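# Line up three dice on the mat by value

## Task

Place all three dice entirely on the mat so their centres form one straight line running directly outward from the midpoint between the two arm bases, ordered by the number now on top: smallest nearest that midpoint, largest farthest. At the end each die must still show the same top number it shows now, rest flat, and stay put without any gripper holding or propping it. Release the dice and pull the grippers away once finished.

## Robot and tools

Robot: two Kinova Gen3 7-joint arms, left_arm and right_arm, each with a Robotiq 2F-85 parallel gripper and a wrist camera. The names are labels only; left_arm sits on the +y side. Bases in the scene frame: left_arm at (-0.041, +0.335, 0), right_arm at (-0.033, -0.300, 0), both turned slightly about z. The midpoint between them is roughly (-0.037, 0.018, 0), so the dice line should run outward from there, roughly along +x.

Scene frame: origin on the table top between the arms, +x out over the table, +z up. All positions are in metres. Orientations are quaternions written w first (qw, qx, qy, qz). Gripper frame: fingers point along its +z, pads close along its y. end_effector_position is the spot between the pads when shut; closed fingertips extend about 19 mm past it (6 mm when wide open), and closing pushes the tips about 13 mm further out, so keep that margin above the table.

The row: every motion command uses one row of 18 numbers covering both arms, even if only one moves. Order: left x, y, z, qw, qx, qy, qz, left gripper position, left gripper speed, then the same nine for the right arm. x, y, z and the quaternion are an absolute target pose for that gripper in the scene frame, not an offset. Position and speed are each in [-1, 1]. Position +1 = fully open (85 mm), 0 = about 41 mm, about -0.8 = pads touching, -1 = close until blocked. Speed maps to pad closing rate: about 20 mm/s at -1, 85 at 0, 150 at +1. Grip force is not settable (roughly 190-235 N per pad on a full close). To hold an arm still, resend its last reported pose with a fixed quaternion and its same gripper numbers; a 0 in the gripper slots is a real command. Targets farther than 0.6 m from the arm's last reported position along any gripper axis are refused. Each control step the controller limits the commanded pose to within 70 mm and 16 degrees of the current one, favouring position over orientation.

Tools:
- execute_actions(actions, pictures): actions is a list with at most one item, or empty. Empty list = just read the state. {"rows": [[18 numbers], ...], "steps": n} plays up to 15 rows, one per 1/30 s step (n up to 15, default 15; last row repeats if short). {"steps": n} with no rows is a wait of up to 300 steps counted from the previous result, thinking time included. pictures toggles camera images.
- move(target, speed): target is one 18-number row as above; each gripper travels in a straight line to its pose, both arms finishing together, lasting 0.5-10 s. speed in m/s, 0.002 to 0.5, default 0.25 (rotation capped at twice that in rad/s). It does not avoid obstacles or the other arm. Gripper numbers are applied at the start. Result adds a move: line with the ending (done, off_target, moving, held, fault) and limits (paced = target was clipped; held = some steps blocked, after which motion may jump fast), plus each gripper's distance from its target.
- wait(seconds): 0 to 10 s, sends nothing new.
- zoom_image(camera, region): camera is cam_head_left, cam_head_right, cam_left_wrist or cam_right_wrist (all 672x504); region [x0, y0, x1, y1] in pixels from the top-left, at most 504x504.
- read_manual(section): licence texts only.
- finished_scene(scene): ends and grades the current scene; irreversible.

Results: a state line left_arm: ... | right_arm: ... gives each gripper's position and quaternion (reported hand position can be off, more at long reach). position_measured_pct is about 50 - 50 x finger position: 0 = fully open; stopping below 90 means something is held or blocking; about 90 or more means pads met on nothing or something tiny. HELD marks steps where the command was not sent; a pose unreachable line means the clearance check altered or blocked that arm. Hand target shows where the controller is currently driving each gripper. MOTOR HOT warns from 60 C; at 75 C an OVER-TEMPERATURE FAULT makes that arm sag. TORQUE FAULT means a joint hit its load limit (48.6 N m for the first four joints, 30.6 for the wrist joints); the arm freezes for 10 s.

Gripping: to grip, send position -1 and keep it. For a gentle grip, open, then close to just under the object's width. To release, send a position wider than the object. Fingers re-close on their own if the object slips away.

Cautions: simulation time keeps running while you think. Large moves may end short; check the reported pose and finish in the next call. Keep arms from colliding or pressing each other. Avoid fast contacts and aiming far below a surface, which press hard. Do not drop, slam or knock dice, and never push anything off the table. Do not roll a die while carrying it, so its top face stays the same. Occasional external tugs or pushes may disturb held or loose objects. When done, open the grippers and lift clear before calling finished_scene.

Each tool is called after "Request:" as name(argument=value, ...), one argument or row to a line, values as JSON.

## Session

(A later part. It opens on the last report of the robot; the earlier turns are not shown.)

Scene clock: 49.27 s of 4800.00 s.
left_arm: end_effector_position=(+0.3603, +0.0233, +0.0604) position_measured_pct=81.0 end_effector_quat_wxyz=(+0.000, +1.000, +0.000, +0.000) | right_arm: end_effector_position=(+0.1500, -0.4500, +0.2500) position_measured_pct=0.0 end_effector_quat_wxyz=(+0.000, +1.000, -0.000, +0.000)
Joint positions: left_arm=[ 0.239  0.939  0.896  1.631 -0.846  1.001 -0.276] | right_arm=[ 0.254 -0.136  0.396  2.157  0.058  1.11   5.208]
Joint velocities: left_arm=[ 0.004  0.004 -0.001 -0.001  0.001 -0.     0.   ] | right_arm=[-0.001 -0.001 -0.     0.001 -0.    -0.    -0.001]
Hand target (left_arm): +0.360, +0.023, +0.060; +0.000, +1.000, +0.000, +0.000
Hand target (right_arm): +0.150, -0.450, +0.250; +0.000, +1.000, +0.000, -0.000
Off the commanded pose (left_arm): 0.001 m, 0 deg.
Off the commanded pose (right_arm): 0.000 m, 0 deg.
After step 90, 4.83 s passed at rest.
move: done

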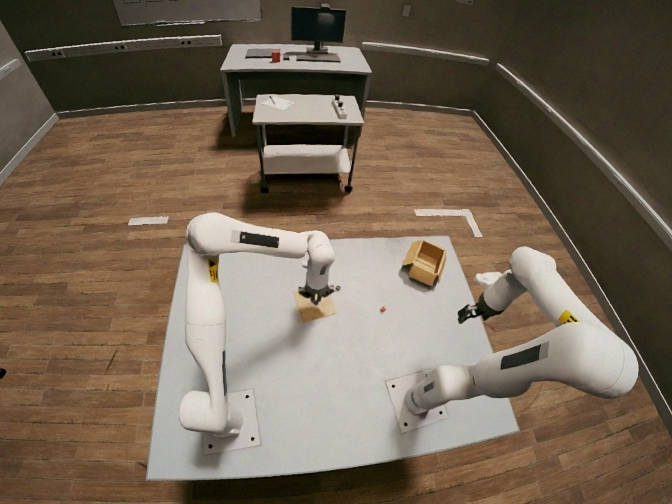

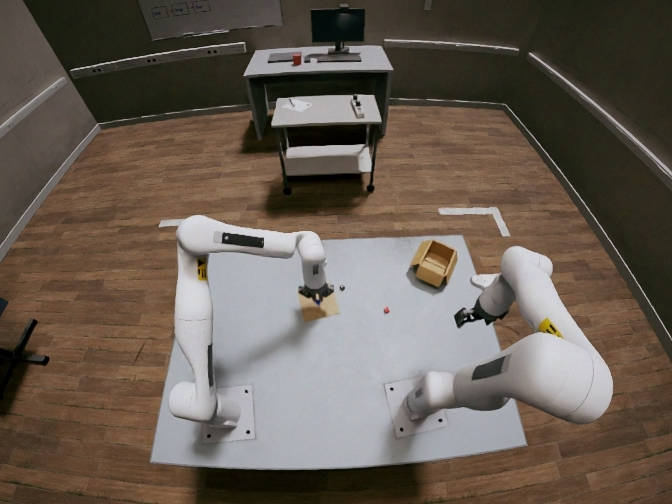

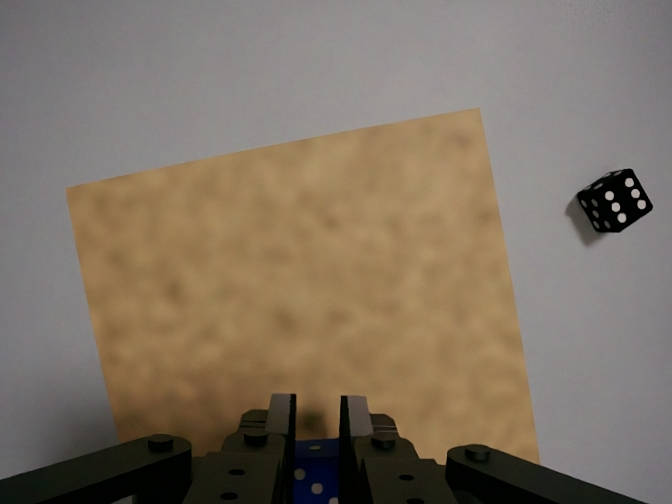

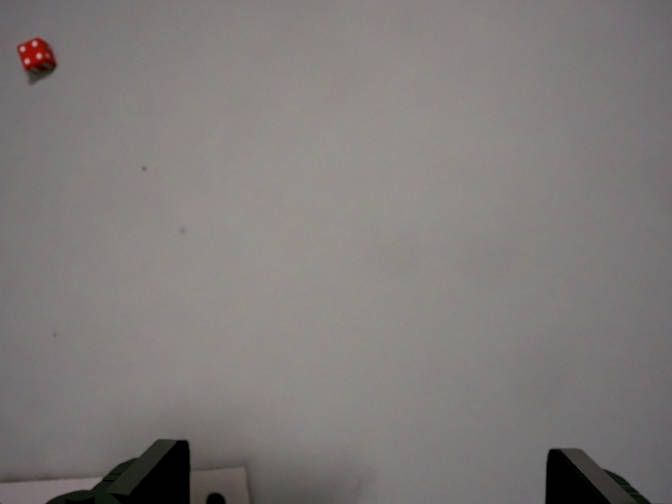

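Request:
move(
  target=[0.351,0.027,0.0245,0,1,0,0,-1,0.3,0.15,-0.45,0.25,0,1,0,0,1,0],
  speed=0.05,
)

Request:
execute_actions(
  actions=[
    {"rows":[[0.351,0.027,0.0245,0,1,0,0,0.3,0.3,0.15,-0.45,0.25,0,1,0,0,1,0]],"steps":12},
  ],
  pictures=false,
)

Request:
move(
  target=[0.351,0.027,0.10,0,1,0,0,0.3,0.3,0.15,-0.45,0.25,0,1,0,0,1,0],
  speed=0.1,
)

Request:
move(
  target=[0.432,-0.065,0.10,0,0.9763,-0.2164,0,0.3,0.3,0.15,-0.45,0.25,0,1,0,0,1,0],
  speed=0.15,
)

Scene clock: 55.10 s of 4800.00 s.
left_arm: end_effector_position=(+0.3516, +0.0269, +0.0254) position_measured_pct=81.0 end_effector_quat_wxyz=(+0.000, +1.000, +0.000, +0.001) | right_arm: end_effector_position=(+0.1500, -0.4500, +0.2500) position_measured_pct=0.0 end_effector_quat_wxyz=(+0.000, +1.000, -0.000, +0.000)
Joint positions: left_arm=[ 0.257  0.978  0.849  1.685 -0.903  0.916 -0.219] | right_arm=[ 0.254 -0.136  0.396  2.157  0.058  1.11   5.208]
Joint velocities: left_arm=[ 0.001 -0.001 -0.001  0.    -0.001  0.001  0.   ] | right_arm=[-0.001 -0.001  0.    -0.002  0.001 -0.    -0.001]
Hand target (left_arm): +0.351, +0.027, +0.025; -0.000, +1.000, +0.000, +0.000
Hand target (right_arm): +0.150, -0.450, +0.250; +0.000, +1.000, +0.000, -0.000
Off the commanded pose (left_arm): 0.001 m, 0 deg.
Off the commanded pose (right_arm): 0.000 m, 0 deg.
After step 90, 1.87 s passed at rest.
move: done

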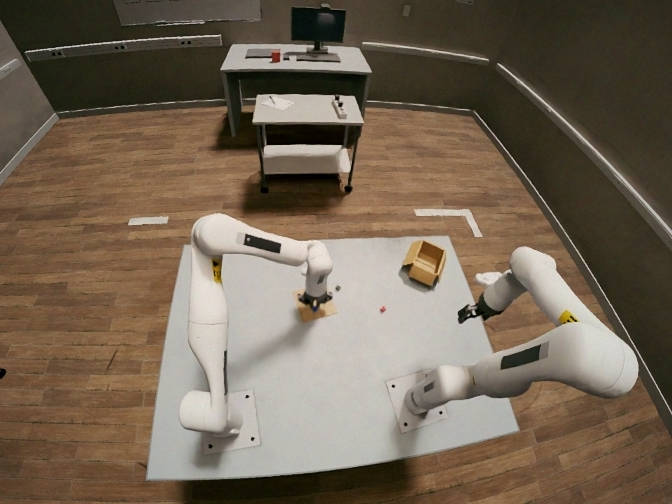

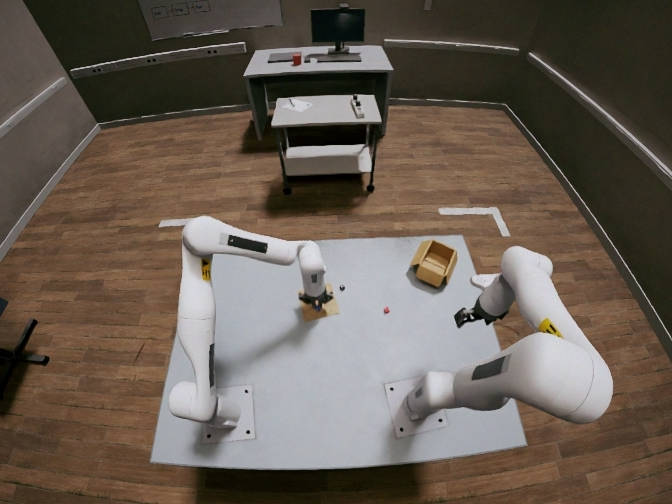

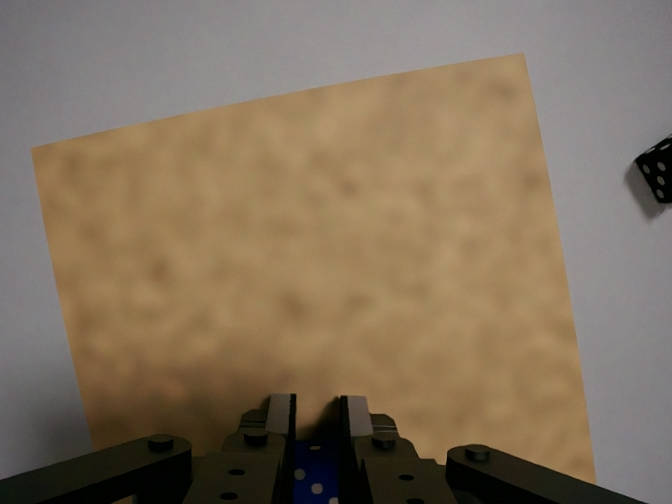

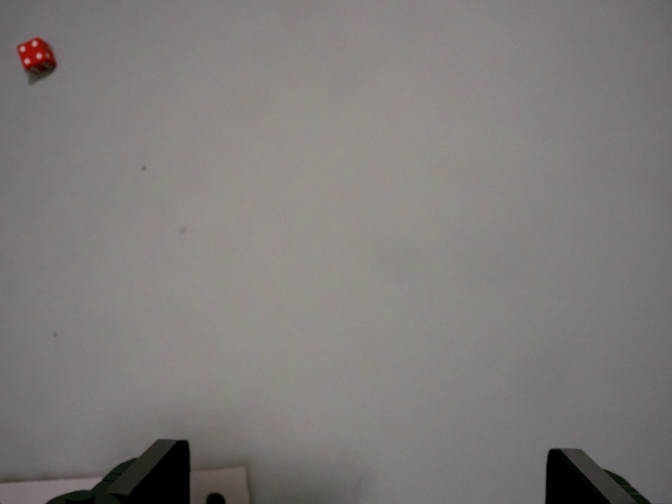

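Scene clock: 55.50 s of 4800.00 s.
left_arm: end_effector_position=(+0.3510, +0.0270, +0.0245) position_measured_pct=46.8 end_effector_quat_wxyz=(+0.000, +1.000, +0.000, +0.000) | right_arm: end_effector_position=(+0.1500, -0.4500, +0.2500) position_measured_pct=0.0 end_effector_quat_wxyz=(+0.000, +1.000, -0.000, +0.000)
Joint positions: left_arm=[ 0.257  0.979  0.848  1.685 -0.903  0.916 -0.22 ] | right_arm=[ 0.254 -0.136  0.396  2.157  0.058  1.11   5.208]
Joint velocities: left_arm=[ 0.001  0.001  0.001  0.     0.001 -0.     0.   ] | right_arm=[-0.001  0.001 -0.     0.001 -0.001  0.    -0.   ]
Hand target (left_arm): +0.351, +0.027, +0.025; +0.000, +1.000, -0.000, -0.000
Hand target (right_arm): +0.150, -0.450, +0.250; -0.000, +1.000, -0.000, -0.000
Off the commanded pose (left_arm): 0.000 m, 0 deg.
Off the commanded pose (right_arm): 0.000 m, 0 deg.
Steps of this call (steps 1 to 12: all 12 steps of this action). Readings (end_effector_position | what the end effector reports):
1: left_arm (+0.3516, +0.0268, +0.0254) | right_arm (+0.1500, -0.4500, +0.2500) | left_arm position_measured_pct=81.0 | right_arm position_measured_pct=0.0
2: left_arm (+0.3516, +0.0268, +0.0253) | right_arm (+0.1500, -0.4500, +0.2500) | left_arm position_measured_pct=81.0 | right_arm position_measured_pct=0.0
4: left_arm (+0.3514, +0.0269, +0.0250) | right_arm (+0.1500, -0.4500, +0.2500) | left_arm position_measured_pct=75.4 | right_arm position_measured_pct=0.0
8: left_arm (+0.3511, +0.0270, +0.0246) | right_arm (+0.1500, -0.4500, +0.2500) | left_arm position_measured_pct=61.5 | right_arm position_measured_pct=0.0
12: the state above

Scene clock: 56.93 s of 4800.00 s.
left_arm: end_effector_position=(+0.3507, +0.0268, +0.0997) position_measured_pct=34.9 end_effector_quat_wxyz=(+0.000, +1.000, -0.000, -0.000) | right_arm: end_effector_position=(+0.1500, -0.4500, +0.2500) position_measured_pct=0.0 end_effector_quat_wxyz=(+0.000, +1.000, -0.000, +0.000)
Joint positions: left_arm=[ 0.212  0.869  0.946  1.636 -0.788  1.061 -0.3  ] | right_arm=[ 0.254 -0.136  0.396  2.157  0.058  1.11   5.208]
Joint velocities: left_arm=[-0.002 -0.002  0.    -0.001 -0.     0.002  0.   ] | right_arm=[-0.     0.002 -0.    -0.     0.003 -0.    -0.001]
Hand target (left_arm): +0.351, +0.027, +0.100; +0.000, +1.000, -0.000, -0.000
Hand target (right_arm): +0.150, -0.450, +0.250; +0.000, +1.000, -0.000, -0.000
Off the commanded pose (left_arm): 0.000 m, 0 deg.
Off the commanded pose (right_arm): 0.000 m, 0 deg.
move: done

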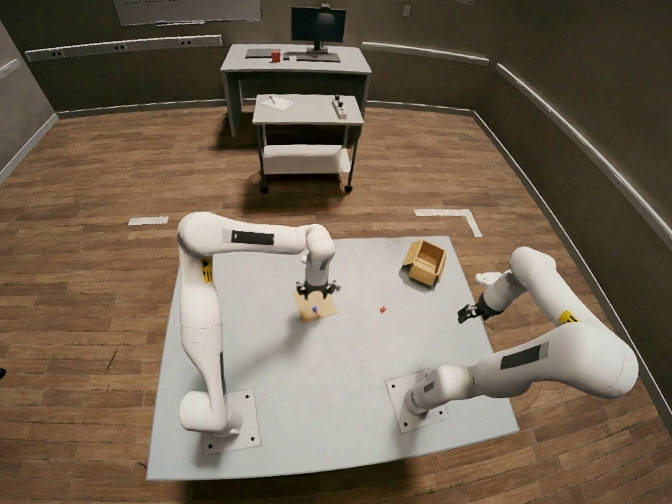

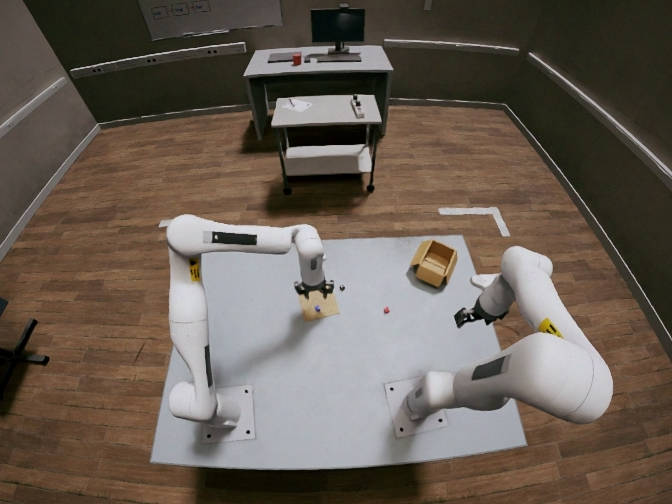

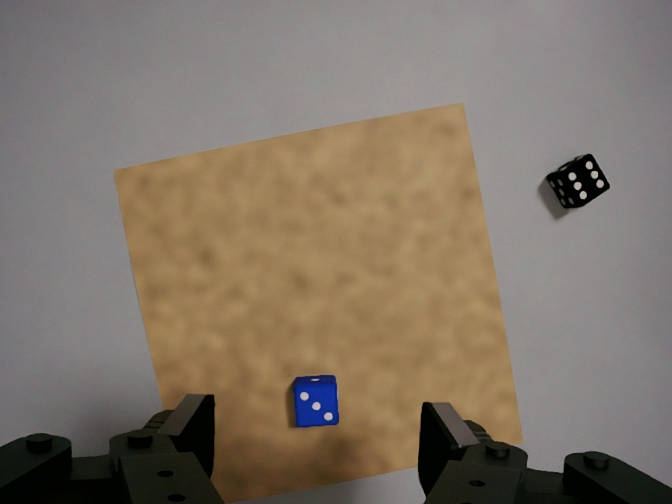

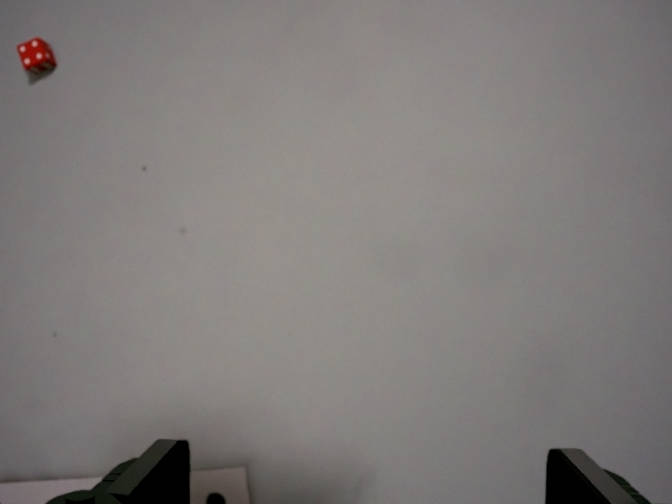

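Scene clock: 58.73 s of 4800.00 s.
left_arm: end_effector_position=(+0.4326, -0.0650, +0.1006) position_measured_pct=34.9 end_effector_quat_wxyz=(+0.000, +0.976, -0.217, +0.000) | right_arm: end_effector_position=(+0.1500, -0.4500, +0.2500) position_measured_pct=0.0 end_effector_quat_wxyz=(+0.000, +1.000, -0.000, +0.000)
Joint positions: left_arm=[ 0.406  1.1    0.991  1.106 -0.873  1.334 -0.853] | right_arm=[ 0.254 -0.136  0.396  2.157  0.058  1.11   5.208]
Joint velocities: left_arm=[ 0.007  0.006 -0.001 -0.004  0.001  0.002  0.   ] | right_arm=[-0.001  0.001  0.    -0.     0.     0.    -0.001]
Hand target (left_arm): +0.432, -0.065, +0.100; +0.000, +0.976, -0.217, +0.000
Hand target (right_arm): +0.150, -0.450, +0.250; +0.000, +1.000, +0.000, -0.000
Off the commanded pose (left_arm): 0.001 m, 0 deg.
Off the commanded pose (right_arm): 0.000 m, 0 deg.
move: done

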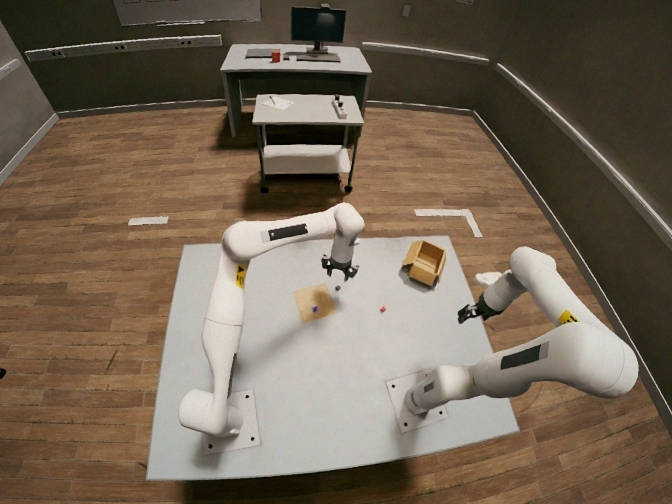

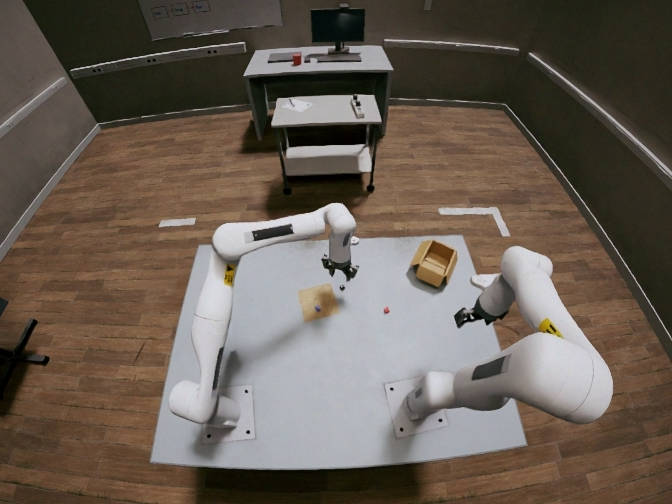

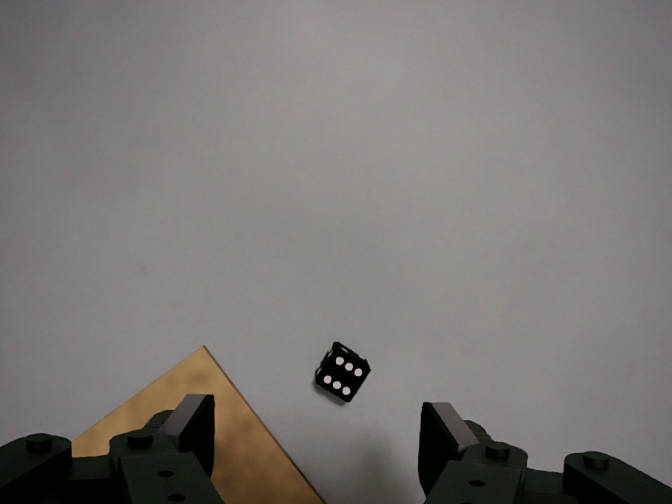

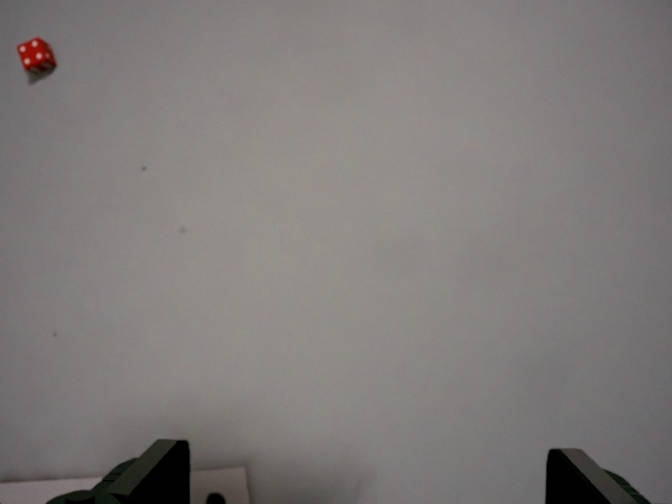

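Request:
move(
  target=[0.430,-0.067,0.06,0,0.985,0.174,0,0.3,0.3,0.15,-0.45,0.25,0,1,0,0,1,0],
  speed=0.15,
)

Scene clock: 64.30 s of 4800.00 s.
left_arm: end_effector_position=(+0.4301, -0.0669, +0.0599) position_measured_pct=34.9 end_effector_quat_wxyz=(+0.000, +0.985, +0.174, -0.000) | right_arm: end_effector_position=(+0.1500, -0.4500, +0.2500) position_measured_pct=0.0 end_effector_quat_wxyz=(+0.000, +1.000, +0.000, +0.000)
Joint positions: left_arm=[ 0.453  1.097  0.821  1.141 -0.773  1.201 -0.1  ] | right_arm=[ 0.254 -0.136  0.396  2.157  0.058  1.11   5.208]
Joint velocities: left_arm=[ 0.001 -0.001  0.003  0.001 -0.     0.001 -0.001] | right_arm=[ 0.002 -0.001 -0.     0.001 -0.001  0.    -0.001]
Hand target (left_arm): +0.430, -0.067, +0.060; +0.000, +0.985, +0.174, -0.000
Hand target (right_arm): +0.150, -0.450, +0.250; +0.000, +1.000, +0.000, -0.000
Off the commanded pose (left_arm): 0.000 m, 0 deg.
Off the commanded pose (right_arm): 0.000 m, 0 deg.
move: done

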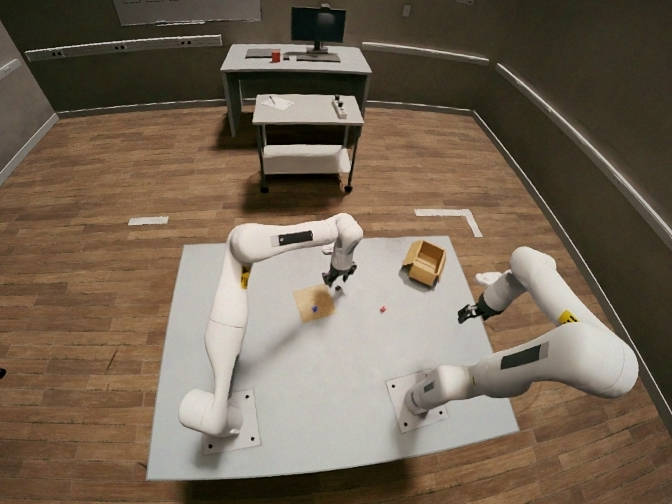

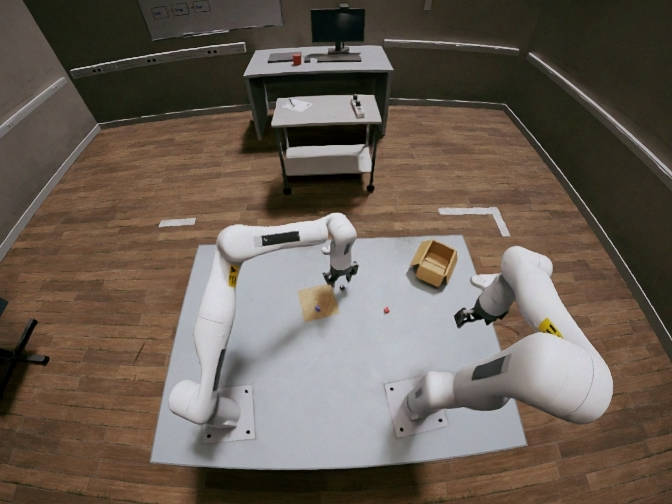

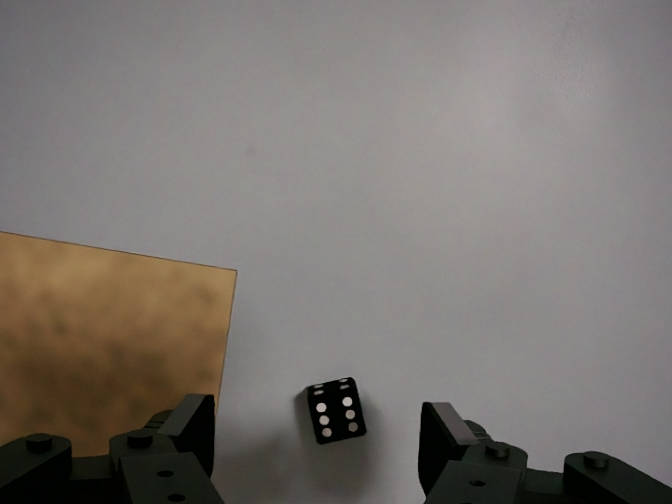

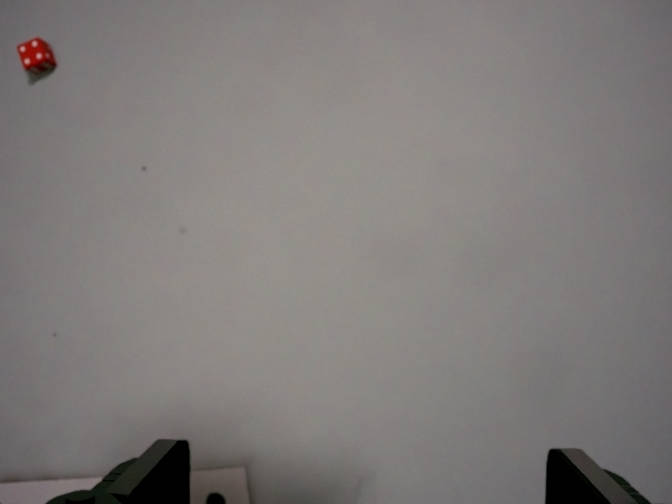

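Request:
move(
  target=[0.439,-0.070,0.035,0,0.961,0.276,0,0.3,0.3,0.15,-0.45,0.25,0,1,0,0,1,0],
  speed=0.08,
)

Scene clock: 68.40 s of 4800.00 s.
left_arm: end_effector_position=(+0.4391, -0.0699, +0.0351) position_measured_pct=34.9 end_effector_quat_wxyz=(+0.000, +0.961, +0.276, -0.000) | right_arm: end_effector_position=(+0.1500, -0.4500, +0.2500) position_measured_pct=0.0 end_effector_quat_wxyz=(+0.000, +1.000, -0.000, +0.000)
Joint positions: left_arm=[ 0.476  1.134  0.766  1.11  -0.753  1.163  0.08 ] | right_arm=[ 0.254 -0.136  0.396  2.157  0.058  1.11   5.208]
Joint velocities: left_arm=[ 0.001  0.002 -0.001 -0.001  0.002  0.001 -0.001] | right_arm=[ 0.002 -0.001  0.001 -0.     0.    -0.    -0.001]
Hand target (left_arm): +0.439, -0.070, +0.035; +0.000, +0.961, +0.276, -0.000
Hand target (right_arm): +0.150, -0.450, +0.250; +0.000, +1.000, +0.000, -0.000
Off the commanded pose (left_arm): 0.000 m, 0 deg.
Off the commanded pose (right_arm): 0.000 m, 0 deg.
move: done

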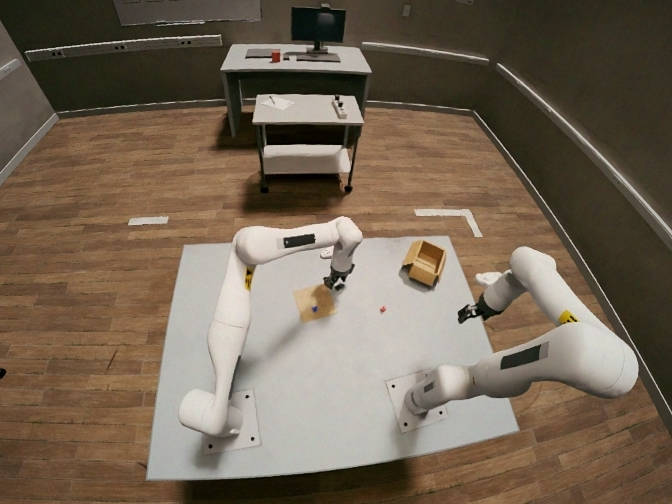

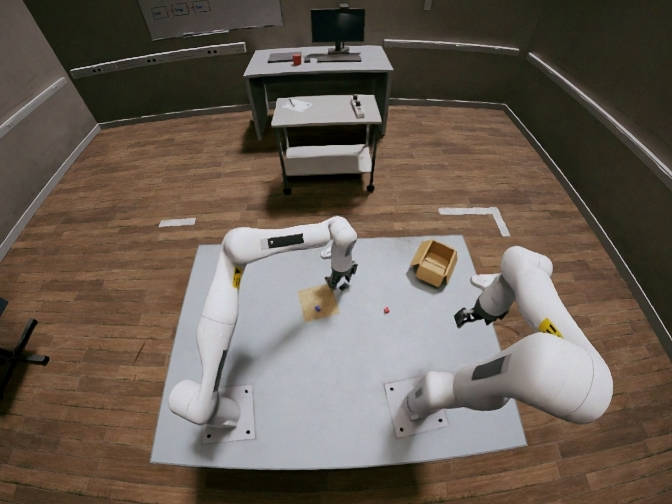

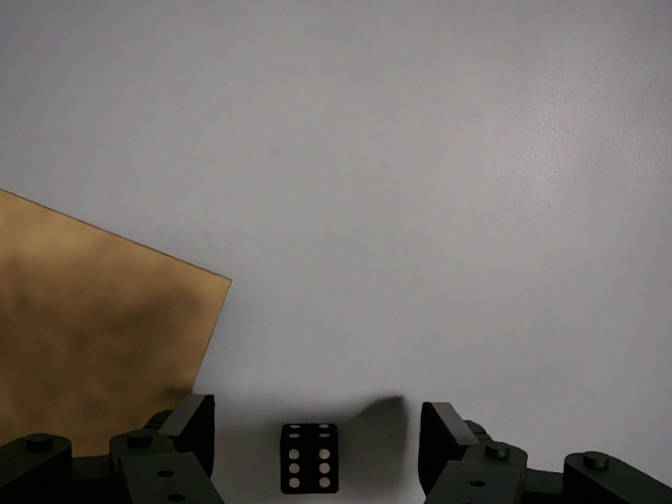

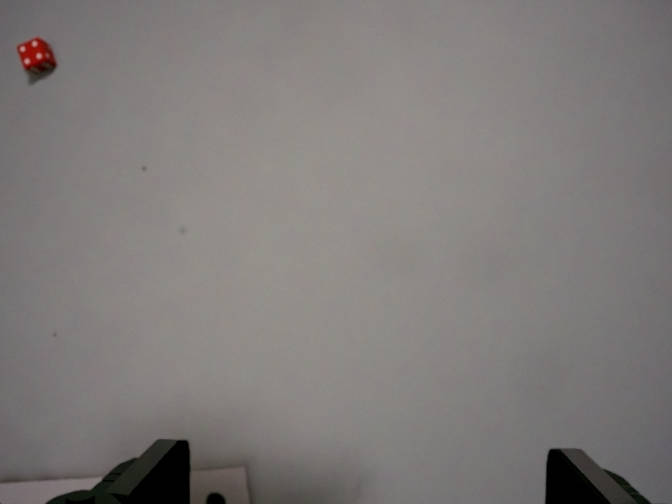

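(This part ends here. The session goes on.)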